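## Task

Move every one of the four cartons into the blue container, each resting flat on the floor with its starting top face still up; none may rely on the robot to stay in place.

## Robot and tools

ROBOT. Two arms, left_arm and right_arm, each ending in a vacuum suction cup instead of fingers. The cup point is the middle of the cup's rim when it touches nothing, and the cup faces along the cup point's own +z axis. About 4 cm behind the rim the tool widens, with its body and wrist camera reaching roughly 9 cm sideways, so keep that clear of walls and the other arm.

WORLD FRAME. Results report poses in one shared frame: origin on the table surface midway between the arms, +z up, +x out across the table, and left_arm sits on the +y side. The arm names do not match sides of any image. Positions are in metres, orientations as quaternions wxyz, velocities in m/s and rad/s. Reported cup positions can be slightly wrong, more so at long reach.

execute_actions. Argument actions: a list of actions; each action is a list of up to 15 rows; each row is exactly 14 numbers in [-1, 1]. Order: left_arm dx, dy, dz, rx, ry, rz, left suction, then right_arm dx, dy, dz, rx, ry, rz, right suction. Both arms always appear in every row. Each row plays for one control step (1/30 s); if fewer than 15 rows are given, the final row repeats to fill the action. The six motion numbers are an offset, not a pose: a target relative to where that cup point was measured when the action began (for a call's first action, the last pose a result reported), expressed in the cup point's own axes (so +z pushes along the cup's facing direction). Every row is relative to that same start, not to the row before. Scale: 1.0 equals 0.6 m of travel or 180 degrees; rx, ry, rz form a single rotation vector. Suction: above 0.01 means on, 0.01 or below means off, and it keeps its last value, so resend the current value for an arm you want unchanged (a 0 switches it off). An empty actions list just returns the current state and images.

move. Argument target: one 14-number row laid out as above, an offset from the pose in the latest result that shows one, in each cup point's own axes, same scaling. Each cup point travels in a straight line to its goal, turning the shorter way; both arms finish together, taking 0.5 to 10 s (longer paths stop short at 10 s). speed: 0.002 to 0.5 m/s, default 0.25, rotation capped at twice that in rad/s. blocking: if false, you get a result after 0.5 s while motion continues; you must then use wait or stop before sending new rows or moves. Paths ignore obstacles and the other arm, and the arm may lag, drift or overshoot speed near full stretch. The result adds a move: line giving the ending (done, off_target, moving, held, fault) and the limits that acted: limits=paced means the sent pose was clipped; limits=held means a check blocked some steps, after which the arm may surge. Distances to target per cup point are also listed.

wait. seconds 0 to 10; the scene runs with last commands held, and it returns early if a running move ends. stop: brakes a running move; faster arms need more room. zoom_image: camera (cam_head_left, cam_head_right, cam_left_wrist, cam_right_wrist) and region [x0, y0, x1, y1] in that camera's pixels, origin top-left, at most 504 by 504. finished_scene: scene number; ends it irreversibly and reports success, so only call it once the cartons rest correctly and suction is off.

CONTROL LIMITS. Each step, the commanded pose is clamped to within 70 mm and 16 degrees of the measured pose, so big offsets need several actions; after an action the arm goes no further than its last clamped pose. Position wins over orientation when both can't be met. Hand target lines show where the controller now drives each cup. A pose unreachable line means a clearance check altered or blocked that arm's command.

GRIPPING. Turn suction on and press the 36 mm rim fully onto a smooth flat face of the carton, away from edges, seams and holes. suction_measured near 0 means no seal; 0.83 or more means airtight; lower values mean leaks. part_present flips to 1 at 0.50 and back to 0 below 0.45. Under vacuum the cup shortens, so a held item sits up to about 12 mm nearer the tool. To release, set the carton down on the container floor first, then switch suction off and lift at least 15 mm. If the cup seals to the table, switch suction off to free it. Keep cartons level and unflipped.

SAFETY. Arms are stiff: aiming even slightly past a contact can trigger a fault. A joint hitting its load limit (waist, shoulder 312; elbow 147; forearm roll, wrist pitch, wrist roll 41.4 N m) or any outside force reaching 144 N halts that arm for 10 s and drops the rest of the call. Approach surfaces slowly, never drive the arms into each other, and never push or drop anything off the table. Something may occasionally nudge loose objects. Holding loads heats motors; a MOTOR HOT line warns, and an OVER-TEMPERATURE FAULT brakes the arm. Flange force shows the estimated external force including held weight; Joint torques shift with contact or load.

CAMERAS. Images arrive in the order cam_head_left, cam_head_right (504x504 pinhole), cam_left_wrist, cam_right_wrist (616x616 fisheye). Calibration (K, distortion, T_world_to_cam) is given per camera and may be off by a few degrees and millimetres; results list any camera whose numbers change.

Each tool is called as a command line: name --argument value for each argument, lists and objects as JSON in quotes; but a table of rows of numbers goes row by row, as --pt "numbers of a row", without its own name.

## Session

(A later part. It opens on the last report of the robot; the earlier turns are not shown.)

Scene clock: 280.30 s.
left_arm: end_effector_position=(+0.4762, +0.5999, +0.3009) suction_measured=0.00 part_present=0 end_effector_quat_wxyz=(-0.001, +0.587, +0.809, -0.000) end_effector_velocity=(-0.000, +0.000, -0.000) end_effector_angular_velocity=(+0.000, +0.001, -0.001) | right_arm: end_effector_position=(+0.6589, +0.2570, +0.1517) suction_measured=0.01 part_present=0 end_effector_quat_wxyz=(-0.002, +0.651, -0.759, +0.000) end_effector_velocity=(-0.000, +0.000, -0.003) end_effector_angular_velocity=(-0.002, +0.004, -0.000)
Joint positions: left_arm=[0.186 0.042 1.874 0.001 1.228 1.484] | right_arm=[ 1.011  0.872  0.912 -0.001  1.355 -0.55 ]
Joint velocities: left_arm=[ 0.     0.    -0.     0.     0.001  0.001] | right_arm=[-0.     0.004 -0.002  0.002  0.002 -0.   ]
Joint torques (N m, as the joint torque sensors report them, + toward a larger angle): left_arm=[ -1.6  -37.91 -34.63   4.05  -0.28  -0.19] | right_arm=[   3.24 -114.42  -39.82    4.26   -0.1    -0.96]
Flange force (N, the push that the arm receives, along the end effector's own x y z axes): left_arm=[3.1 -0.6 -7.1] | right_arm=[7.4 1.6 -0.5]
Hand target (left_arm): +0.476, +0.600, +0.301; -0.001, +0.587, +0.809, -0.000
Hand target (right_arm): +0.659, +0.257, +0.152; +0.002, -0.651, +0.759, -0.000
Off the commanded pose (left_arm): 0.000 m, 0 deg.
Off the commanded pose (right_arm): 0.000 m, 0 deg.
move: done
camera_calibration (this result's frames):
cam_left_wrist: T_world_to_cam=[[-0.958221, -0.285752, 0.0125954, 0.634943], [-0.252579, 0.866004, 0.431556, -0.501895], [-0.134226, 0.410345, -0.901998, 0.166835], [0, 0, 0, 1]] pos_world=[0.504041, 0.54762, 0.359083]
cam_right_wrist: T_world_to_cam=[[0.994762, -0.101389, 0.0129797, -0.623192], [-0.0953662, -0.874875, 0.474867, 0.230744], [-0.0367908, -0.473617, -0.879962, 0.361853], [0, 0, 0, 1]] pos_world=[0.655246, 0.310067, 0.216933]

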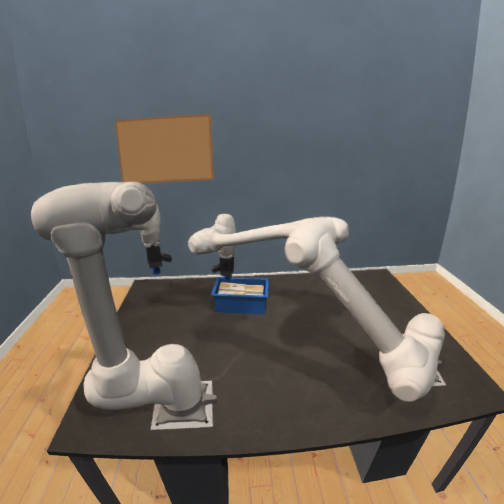

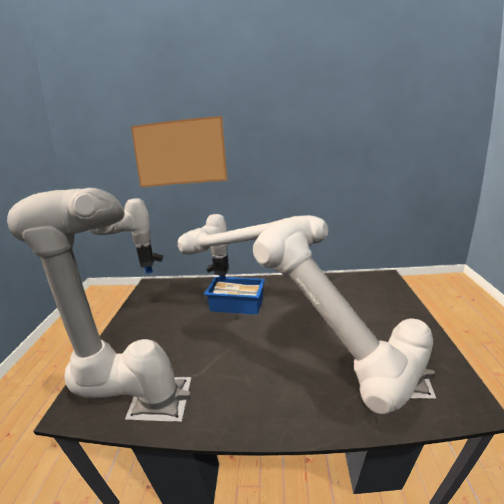

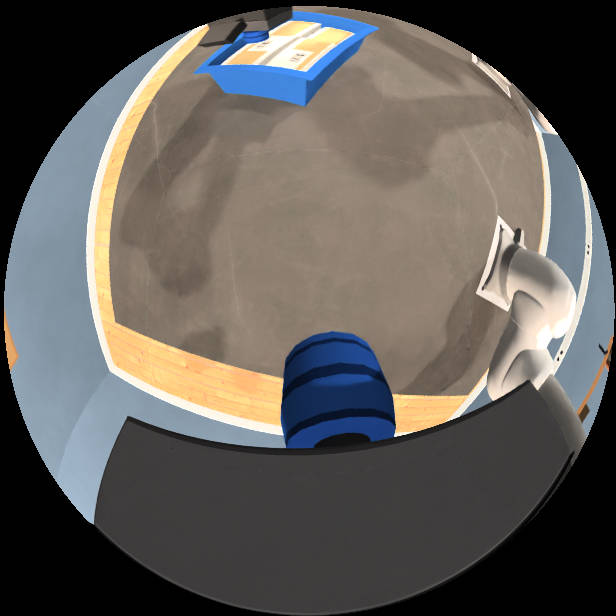

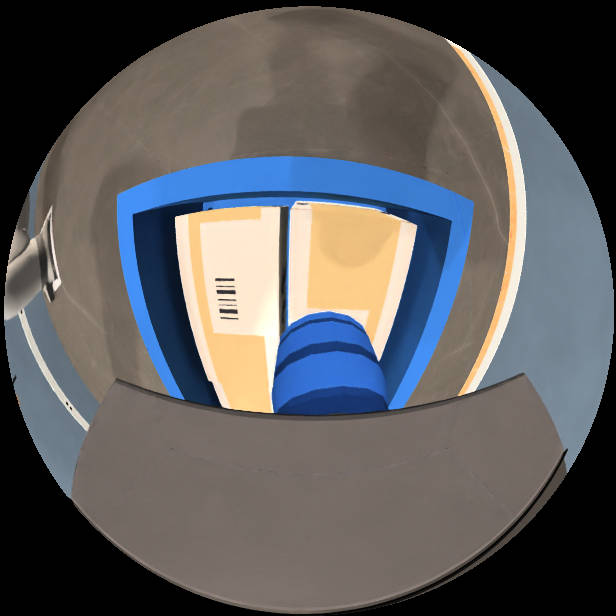

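move --target '[0,0,0,0,0,0,0,0.05,-0.022,0.075,0,0,0,1]' --speed 0.1

move --target '[0,0,0,0,0,0,0,0,0,0.021,0,0,0,1]' --speed 0.03

move --target '[0,0,0,0,0,0,0,0,0,-0.006,0,0,0,1]' --speed 0.01

Scene clock: 286.37 s.
left_arm: end_effector_position=(+0.4762, +0.5999, +0.3009) suction_measured=0.00 part_present=0 end_effector_quat_wxyz=(-0.001, +0.587, +0.809, -0.000) end_effector_velocity=(-0.000, -0.000, -0.000) end_effector_angular_velocity=(-0.000, +0.002, +0.000) | right_arm: end_effector_position=(+0.6675, +0.2255, +0.1066) suction_measured=0.01 part_present=0 end_effector_quat_wxyz=(-0.002, +0.651, -0.759, +0.000) end_effector_velocity=(+0.000, +0.000, -0.002) end_effector_angular_velocity=(-0.000, +0.001, +0.000)
Joint positions: left_arm=[0.186 0.042 1.874 0.001 1.228 1.484] | right_arm=[ 0.985  0.858  1.02  -0.001  1.26  -0.577]
Joint velocities: left_arm=[-0.     0.001 -0.     0.     0.001 -0.   ] | right_arm=[-0.     0.002  0.     0.001 -0.001 -0.001]
Joint torques (N m, as the joint torque sensors report them, + toward a larger angle): left_arm=[ -1.04 -38.05 -35.22   4.23  -0.32  -0.35] | right_arm=[   4.58 -110.28  -39.14    3.85    0.07   -1.02]
Flange force (N, the push that the arm receives, along the end effector's own x y z axes): left_arm=[2.5 -1.5 -6.3] | right_arm=[11.9 3.1 -2.2]
Hand target (left_arm): +0.476, +0.600, +0.301; -0.001, +0.587, +0.809, -0.000
Hand target (right_arm): +0.667, +0.225, +0.107; +0.002, -0.651, +0.759, -0.000
Off the commanded pose (left_arm): 0.000 m, 0 deg.
Off the commanded pose (right_arm): 0.000 m, 0 deg.
move: done
camera_calibration (this result's frames):
cam_left_wrist: T_world_to_cam=[[-0.958221, -0.285752, 0.0125954, 0.634943], [-0.25258, 0.866004, 0.431556, -0.501895], [-0.134226, 0.410344, -0.901998, 0.166835], [0, 0, 0, 1]] pos_world=[0.504041, 0.54762, 0.359083]
cam_right_wrist: T_world_to_cam=[[0.994772, -0.101295, 0.0129963, -0.634383], [-0.0952896, -0.87487, 0.474891, 0.225355], [-0.0367338, -0.473647, -0.879949, 0.307618], [0, 0, 0, 1]] pos_world=[0.663841, 0.278599, 0.171913]

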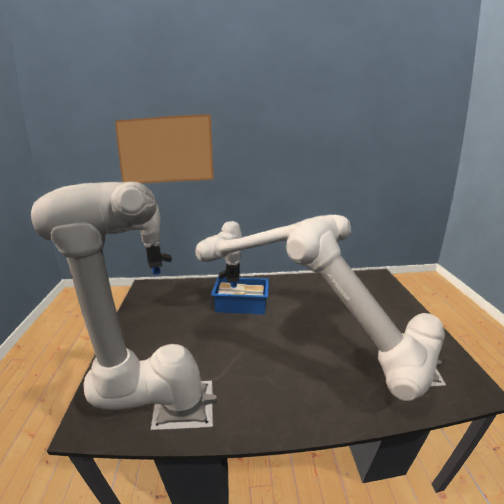

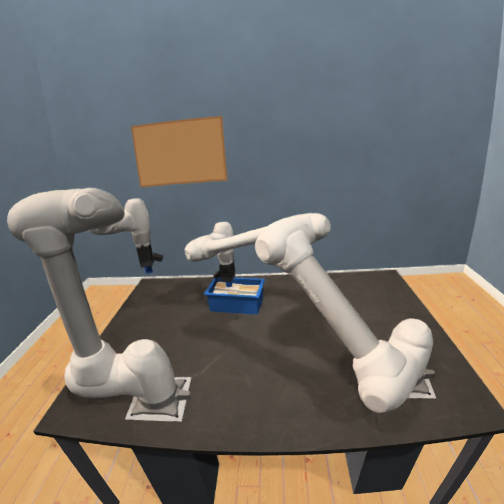

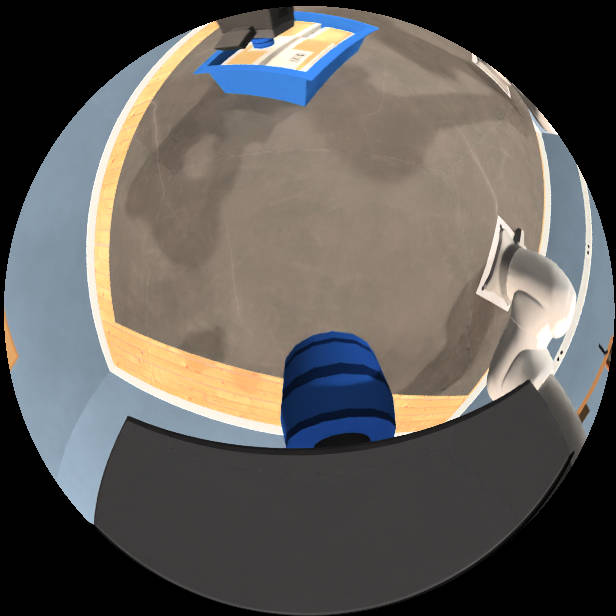

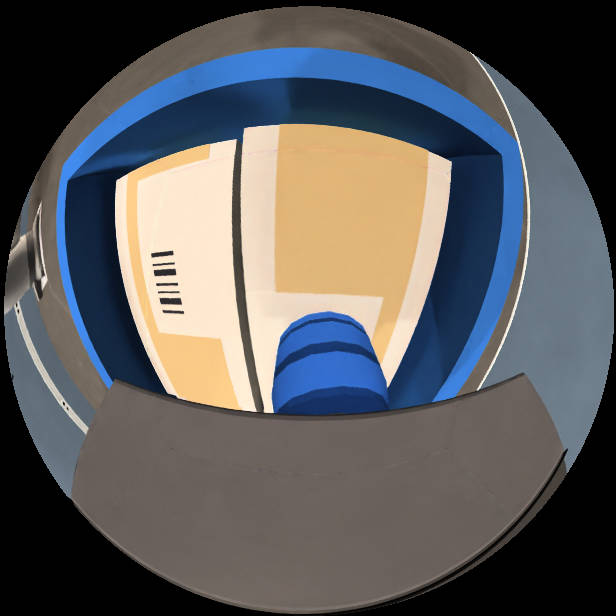

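Scene clock: 287.10 s.
left_arm: end_effector_position=(+0.4762, +0.5999, +0.3009) suction_measured=0.00 part_present=0 end_effector_quat_wxyz=(-0.001, +0.587, +0.809, -0.000) end_effector_velocity=(-0.000, +0.000, -0.000) end_effector_angular_velocity=(+0.000, +0.001, +0.001) | right_arm: end_effector_position=(+0.6675, +0.2255, +0.0941) suction_measured=0.91 part_present=1 end_effector_quat_wxyz=(-0.002, +0.651, -0.759, +0.000) end_effector_velocity=(-0.001, +0.001, -0.001) end_effector_angular_velocity=(-0.000, -0.001, +0.001)
Joint positions: left_arm=[0.186 0.042 1.874 0.001 1.228 1.484] | right_arm=[ 0.985  0.866  1.03  -0.001  1.243 -0.577]
Joint velocities: left_arm=[ 0.001  0.     0.     0.     0.    -0.   ] | right_arm=[ 0.001  0.001  0.    -0.001 -0.001 -0.   ]
Joint torques (N m, as the joint torque sensors report them, + toward a larger angle): left_arm=[ -0.97 -38.22 -34.87   4.29  -0.29  -0.1 ] | right_arm=[   1.14 -116.33  -41.7     4.16   -0.23   -0.69]
Flange force (N, the push that the arm receives, along the end effector's own x y z axes): left_arm=[1.9 -0.9 -6.8] | right_arm=[9.4 5.2 2.1]
Hand target (left_arm): +0.476, +0.600, +0.301; -0.001, +0.587, +0.809, -0.000
Hand target (right_arm): +0.668, +0.226, +0.094; +0.002, -0.651, +0.759, -0.000
Off the commanded pose (left_arm): 0.000 m, 0 deg.
Off the commanded pose (right_arm): 0.000 m, 0 deg.
move: done
camera_calibration (this result's frames):
cam_left_wrist: T_world_to_cam=[[-0.958221, -0.285752, 0.0125954, 0.634943], [-0.252579, 0.866004, 0.431556, -0.501895], [-0.134226, 0.410344, -0.901998, 0.166835], [0, 0, 0, 1]] pos_world=[0.504041, 0.54762, 0.359083]
cam_right_wrist: T_world_to_cam=[[0.994774, -0.10127, 0.0130324, -0.634279], [-0.0952846, -0.874863, 0.474906, 0.231333], [-0.0366922, -0.473666, -0.87994, 0.296562], [0, 0, 0, 1]] pos_world=[0.663888, 0.278622, 0.159361]

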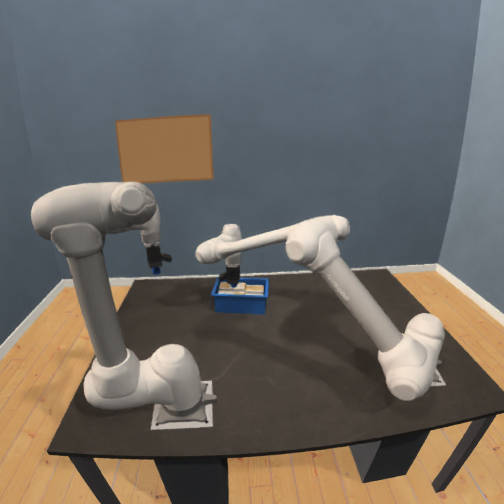

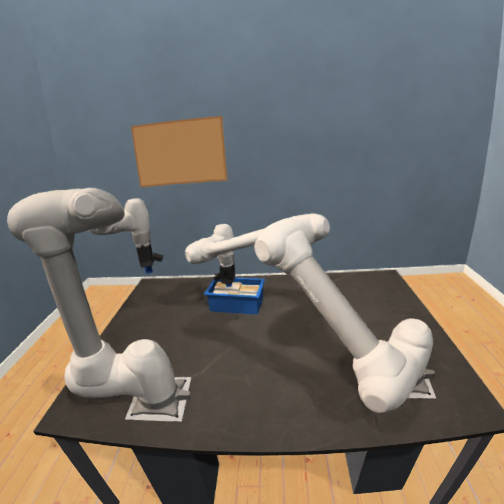

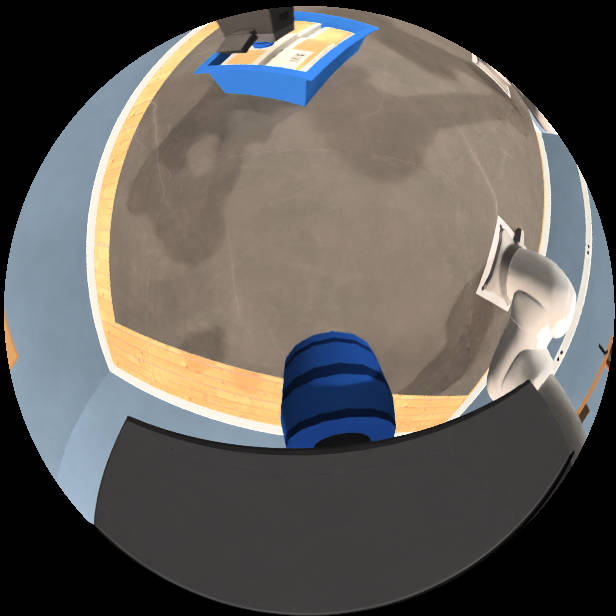

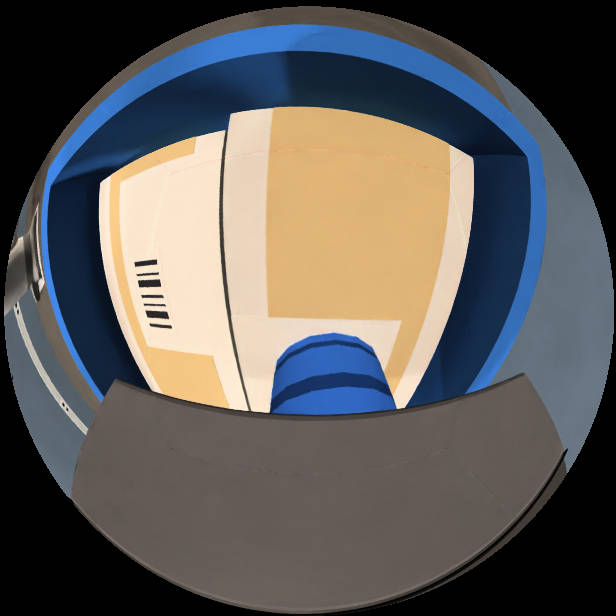

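Scene clock: 287.80 s.
left_arm: end_effector_position=(+0.4762, +0.5999, +0.3009) suction_measured=0.00 part_present=0 end_effector_quat_wxyz=(-0.001, +0.587, +0.809, -0.000) end_effector_velocity=(+0.001, -0.000, -0.000) end_effector_angular_velocity=(-0.001, -0.002, +0.001) | right_arm: end_effector_position=(+0.6675, +0.2255, +0.0977) suction_measured=0.95 part_present=1 end_effector_quat_wxyz=(-0.002, +0.651, -0.759, +0.000) end_effector_velocity=(+0.001, -0.000, +0.001) end_effector_angular_velocity=(+0.003, +0.001, -0.003)
Joint positions: left_arm=[0.186 0.042 1.874 0.001 1.228 1.484] | right_arm=[ 0.985  0.864  1.027 -0.001  1.248 -0.577]
Joint velocities: left_arm=[ 0.     0.    -0.    -0.002 -0.002 -0.   ] | right_arm=[-0.002 -0.    -0.001  0.003  0.    -0.   ]
Joint torques (N m, as the joint torque sensors report them, + toward a larger angle): left_arm=[  0.02 -39.47 -35.42   4.23  -0.33  -0.21] | right_arm=[   4.25 -116.56  -41.74    4.     -0.01   -0.94]
Flange force (N, the push that the arm receives, along the end effector's own x y z axes): left_arm=[0.4 -0.3 -5.8] | right_arm=[10.5 2.3 3.2]
Hand target (left_arm): +0.476, +0.600, +0.301; -0.001, +0.587, +0.809, -0.000
Hand target (right_arm): +0.668, +0.226, +0.098; +0.002, -0.651, +0.759, -0.000
Off the commanded pose (left_arm): 0.000 m, 0 deg.
Off the commanded pose (right_arm): 0.000 m, 0 deg.
move: done
camera_calibration (this result's frames):
cam_left_wrist: T_world_to_cam=[[-0.958221, -0.285752, 0.0125955, 0.634943], [-0.25258, 0.866004, 0.431556, -0.501895], [-0.134226, 0.410344, -0.901998, 0.166835], [0, 0, 0, 1]] pos_world=[0.504041, 0.54762, 0.359083]
cam_right_wrist: T_world_to_cam=[[0.994773, -0.101274, 0.0130306, -0.634316], [-0.0952867, -0.87486, 0.47491, 0.229626], [-0.0366959, -0.473669, -0.879938, 0.299703], [0, 0, 0, 1]] pos_world=[0.663879, 0.278611, 0.162934]

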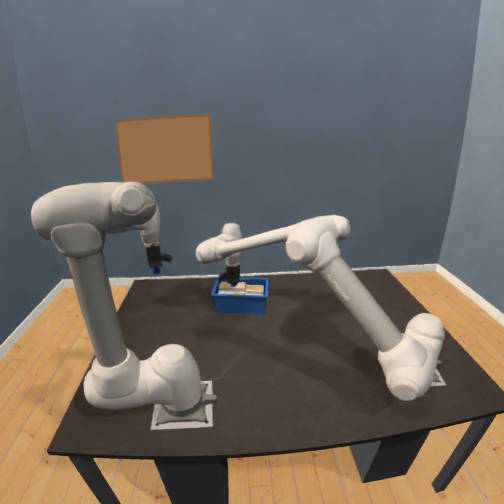

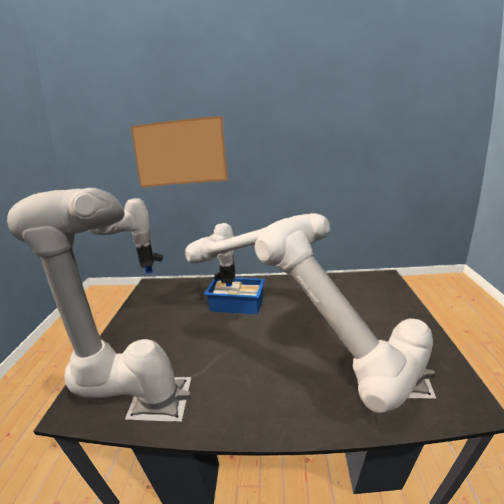

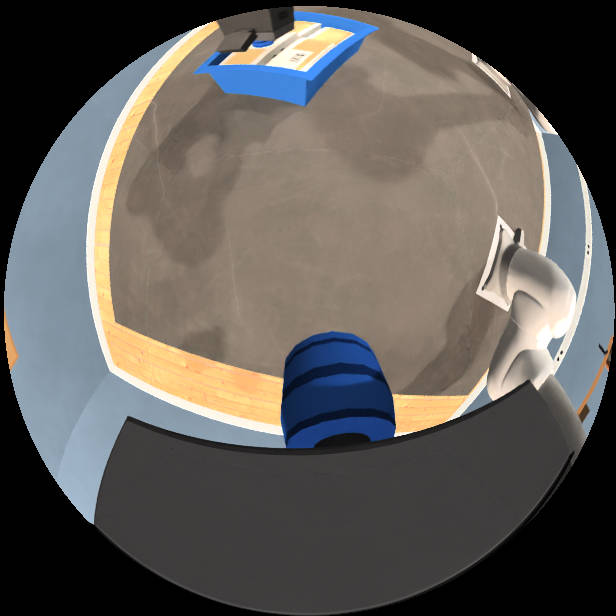

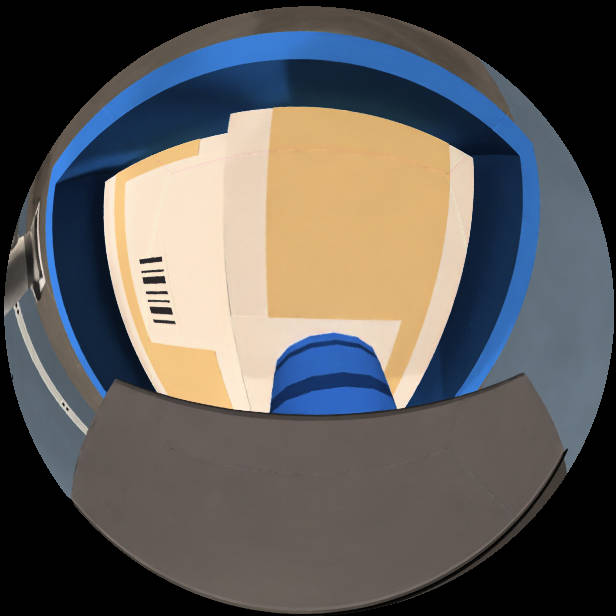

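move --target '[0,0,0,0,0,0,0,0.003,0.002,0.004,0,0,0,1]' --speed 0.01

move --target '[0,0,0,0,0,0,0,0,0,0.0135,0,0,0,1]' --speed 0.02

Scene clock: 297.23 s.
left_arm: end_effector_position=(+0.4762, +0.5999, +0.3009) suction_measured=0.00 part_present=0 end_effector_quat_wxyz=(-0.001, +0.587, +0.809, -0.000) end_effector_velocity=(+0.001, -0.000, -0.000) end_effector_angular_velocity=(+0.000, -0.003, -0.000) | right_arm: end_effector_position=(+0.6661, +0.2239, +0.0953) suction_measured=0.95 part_present=1 end_effector_quat_wxyz=(-0.002, +0.651, -0.759, +0.000) end_effector_velocity=(+0.000, +0.000, +0.000) end_effector_angular_velocity=(+0.000, -0.002, +0.001)
Joint positions: left_arm=[0.186 0.042 1.874 0.001 1.228 1.484] | right_arm=[ 0.985  0.861  1.036 -0.001  1.241 -0.577]
Joint velocities: left_arm=[-0.     0.001 -0.    -0.    -0.003 -0.   ] | right_arm=[ 0.    -0.    -0.    -0.001 -0.001  0.   ]
Joint torques (N m, as the joint torque sensors report them, + toward a larger angle): left_arm=[ -0.66 -37.61 -35.37   4.15  -0.18  -0.19] | right_arm=[   3.28 -115.96  -40.8     4.03    0.58   -0.8 ]
Flange force (N, the push that the arm receives, along the end effector's own x y z axes): left_arm=[1.5 -2.3 -6.1] | right_arm=[9.0 2.1 2.7]
Hand target (left_arm): +0.476, +0.600, +0.301; -0.001, +0.587, +0.809, -0.000
Hand target (right_arm): +0.666, +0.224, +0.095; +0.002, -0.651, +0.759, -0.000
Off the commanded pose (left_arm): 0.000 m, 0 deg.
Off the commanded pose (right_arm): 0.000 m, 0 deg.
move: done
camera_calibration (this result's frames):
cam_left_wrist: T_world_to_cam=[[-0.958221, -0.285752, 0.0125954, 0.634943], [-0.25258, 0.866004, 0.431556, -0.501895], [-0.134226, 0.410344, -0.901998, 0.166835], [0, 0, 0, 1]] pos_world=[0.504041, 0.54762, 0.359083]
cam_right_wrist: T_world_to_cam=[[0.994774, -0.101268, 0.0130307, -0.63303], [-0.0952822, -0.874862, 0.474908, 0.229231], [-0.0366931, -0.473667, -0.879939, 0.296793], [0, 0, 0, 1]] pos_world=[0.662454, 0.27702, 0.160545]

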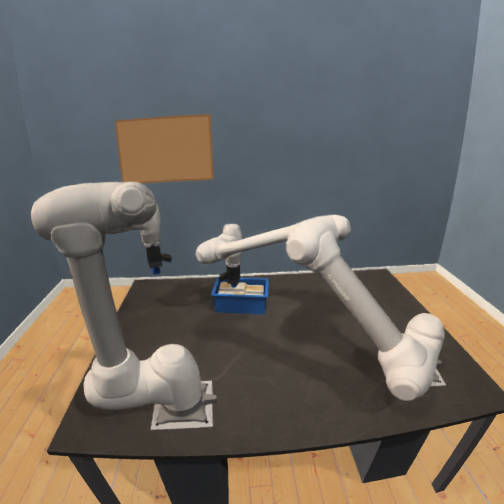

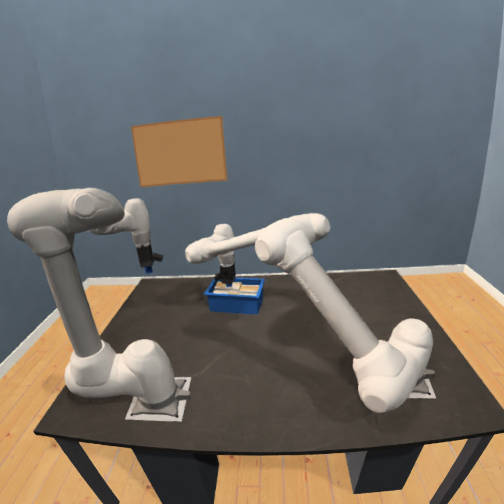

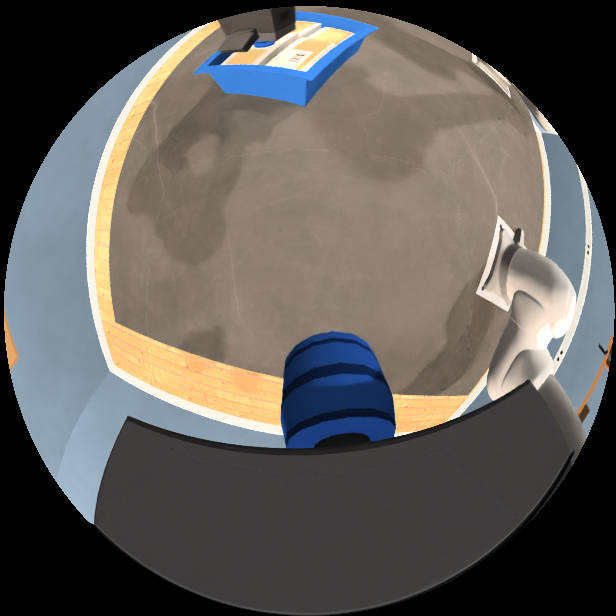

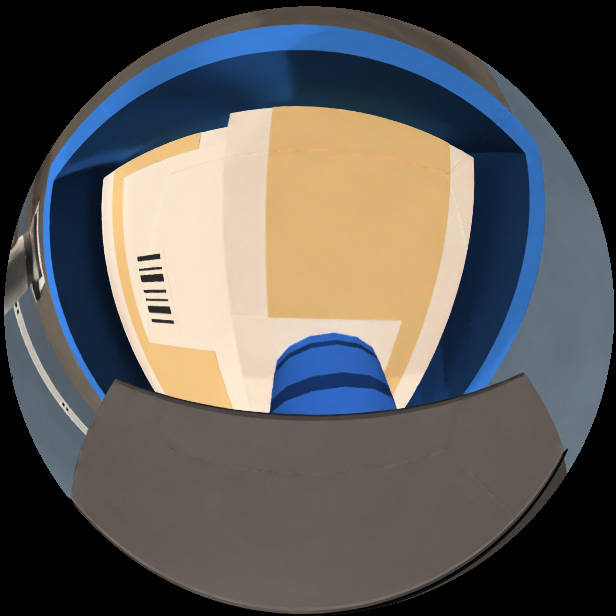

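Scene clock: 297.93 s.
left_arm: end_effector_position=(+0.4762, +0.5999, +0.3009) suction_measured=0.00 part_present=0 end_effector_quat_wxyz=(-0.001, +0.587, +0.809, -0.000) end_effector_velocity=(+0.000, +0.001, -0.000) end_effector_angular_velocity=(+0.001, -0.001, -0.000) | right_arm: end_effector_position=(+0.6661, +0.2239, +0.0872) suction_measured=0.95 part_present=1 end_effector_quat_wxyz=(-0.002, +0.651, -0.759, +0.000) end_effector_velocity=(+0.001, -0.001, -0.002) end_effector_angular_velocity=(-0.000, +0.001, -0.003)
Joint positions: left_arm=[0.186 0.042 1.874 0.001 1.228 1.484] | right_arm=[ 0.985  0.866  1.042 -0.001  1.23  -0.577]
Joint velocities: left_arm=[ 0.001 -0.     0.     0.001 -0.002  0.001] | right_arm=[-0.002  0.001  0.002  0.    -0.002  0.   ]
Joint torques (N m, as the joint torque sensors report them, + toward a larger angle): left_arm=[ -1.11 -39.61 -34.85   4.23  -0.29  -0.21] | right_arm=[   2.72 -115.6   -41.3     3.93    0.32   -0.97]
Flange force (N, the push that the arm receives, along the end effector's own x y z axes): left_arm=[2.6 1.2 -6.1] | right_arm=[11.2 3.6 2.7]
Hand target (left_arm): +0.476, +0.600, +0.301; -0.001, +0.587, +0.809, -0.000
Hand target (right_arm): +0.666, +0.224, +0.087; +0.002, -0.651, +0.759, -0.000
Off the commanded pose (left_arm): 0.000 m, 0 deg.
Off the commanded pose (right_arm): 0.000 m, 0 deg.
move: done
camera_calibration (this result's frames):
cam_left_wrist: T_world_to_cam=[[-0.958221, -0.285752, 0.0125954, 0.634943], [-0.25258, 0.866004, 0.431556, -0.501895], [-0.134226, 0.410344, -0.901998, 0.166835], [0, 0, 0, 1]] pos_world=[0.504041, 0.54762, 0.359083]
cam_right_wrist: T_world_to_cam=[[0.994775, -0.101261, 0.0130274, -0.632944], [-0.0952738, -0.874863, 0.474907, 0.233069], [-0.0366922, -0.473667, -0.879939, 0.289723], [0, 0, 0, 1]] pos_world=[0.662473, 0.277043, 0.152498]

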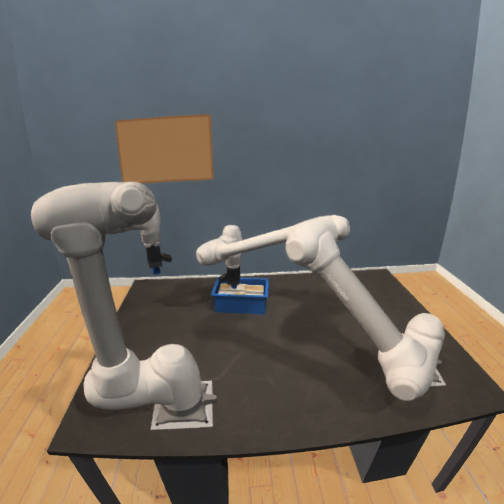

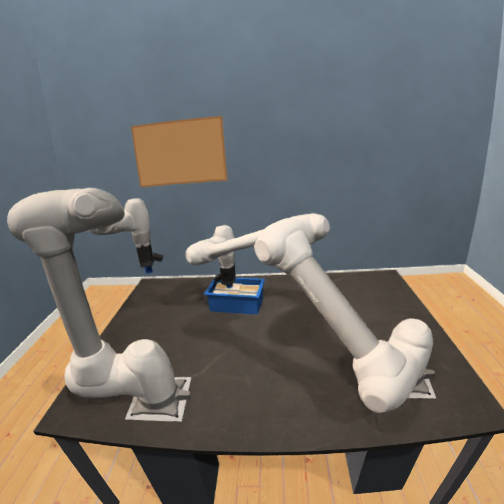

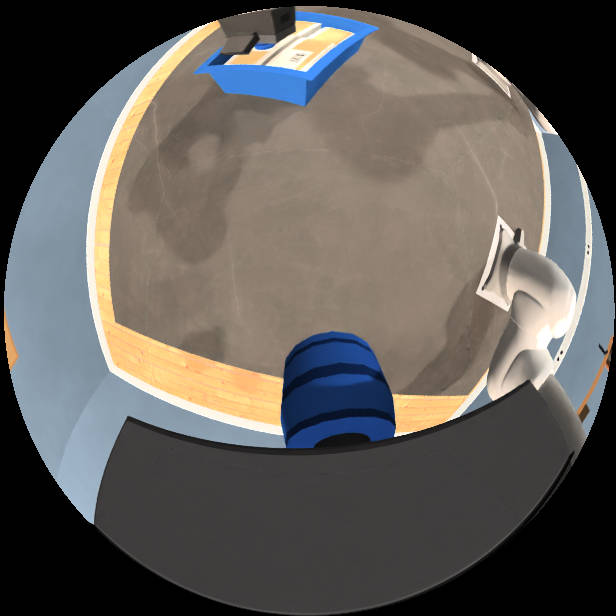

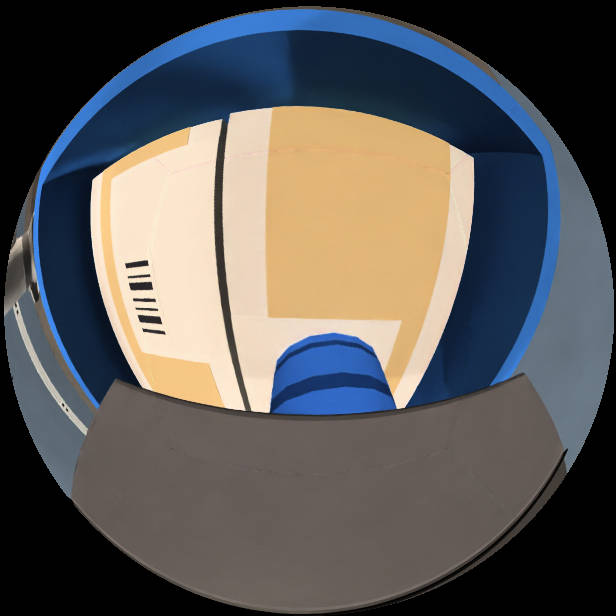

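Clear of the ledge now.

move --target '[0,0,0,0,0,0,0,0,0,0.004,0,0,0,1]' --speed 0.01

Scene clock: 301.60 s.
left_arm: end_effector_position=(+0.4762, +0.5999, +0.3009) suction_measured=0.00 part_present=0 end_effector_quat_wxyz=(-0.001, +0.587, +0.809, -0.000) end_effector_velocity=(+0.001, +0.000, -0.000) end_effector_angular_velocity=(+0.001, -0.001, -0.001) | right_arm: end_effector_position=(+0.6661, +0.2239, +0.0848) suction_measured=0.95 part_present=1 end_effector_quat_wxyz=(-0.002, +0.651, -0.759, +0.000) end_effector_velocity=(-0.001, +0.001, +0.001) end_effector_angular_velocity=(+0.001, -0.000, +0.001)
Joint positions: left_arm=[0.186 0.042 1.874 0.001 1.228 1.484] | right_arm=[ 0.985  0.868  1.043 -0.001  1.227 -0.577]
Joint velocities: left_arm=[-0.001  0.    -0.     0.001 -0.002 -0.   ] | right_arm=[ 0.001 -0.001  0.     0.001 -0.    -0.   ]
Joint torques (N m, as the joint torque sensors report them, + toward a larger angle): left_arm=[ -1.83 -38.   -35.45   4.18  -0.21  -0.17] | right_arm=[   3.08 -115.6   -40.97    3.84    0.31   -0.84]
Flange force (N, the push that the arm receives, along the end effector's own x y z axes): left_arm=[3.6 -1.7 -5.8] | right_arm=[10.1 4.3 2.2]
Hand target (left_arm): +0.476, +0.600, +0.301; -0.001, +0.587, +0.809, -0.000
Hand target (right_arm): +0.666, +0.224, +0.085; +0.002, -0.651, +0.759, -0.000
Off the commanded pose (left_arm): 0.000 m, 0 deg.
Off the commanded pose (right_arm): 0.000 m, 0 deg.
move: done
camera_calibration (this result's frames):
cam_left_wrist: T_world_to_cam=[[-0.958221, -0.285752, 0.0125955, 0.634943], [-0.252579, 0.866004, 0.431556, -0.501895], [-0.134226, 0.410344, -0.901998, 0.166835], [0, 0, 0, 1]] pos_world=[0.504041, 0.54762, 0.359083]
cam_right_wrist: T_world_to_cam=[[0.994775, -0.101258, 0.013027, -0.632919], [-0.0952716, -0.874864, 0.474906, 0.234207], [-0.0366913, -0.473666, -0.87994, 0.287628], [0, 0, 0, 1]] pos_world=[0.662479, 0.27705, 0.150114]

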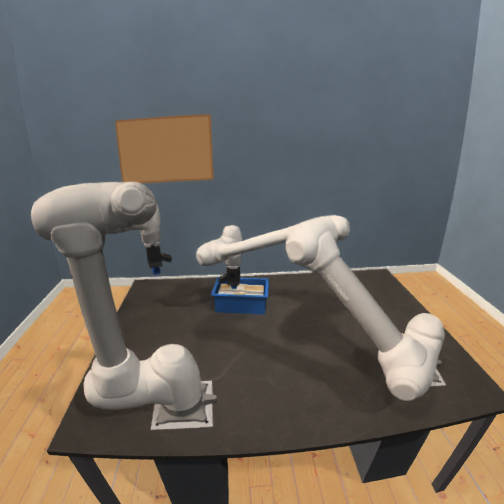

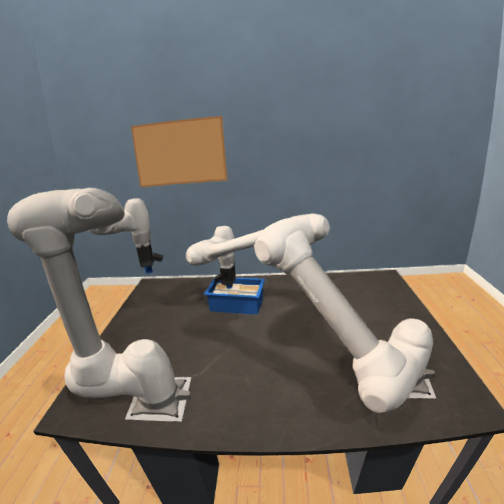

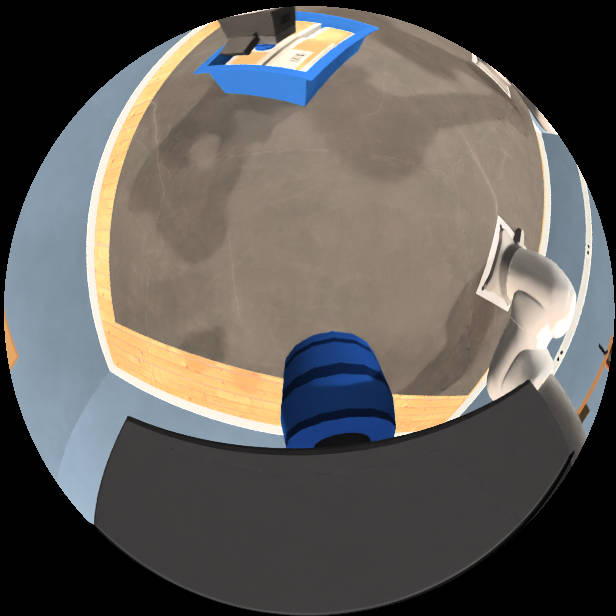

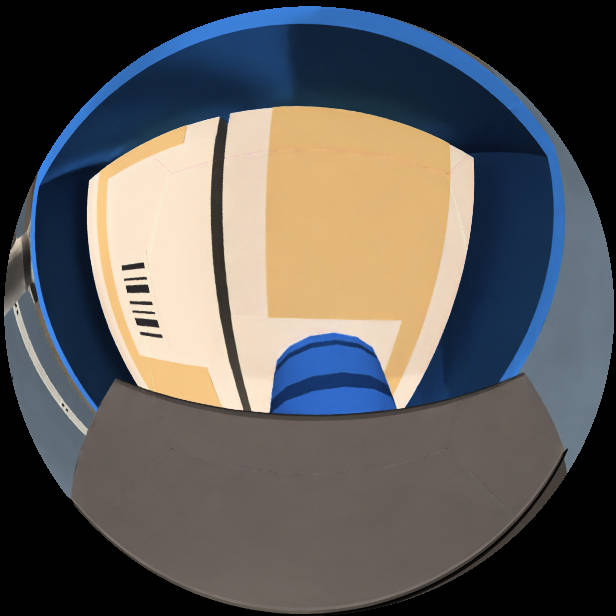

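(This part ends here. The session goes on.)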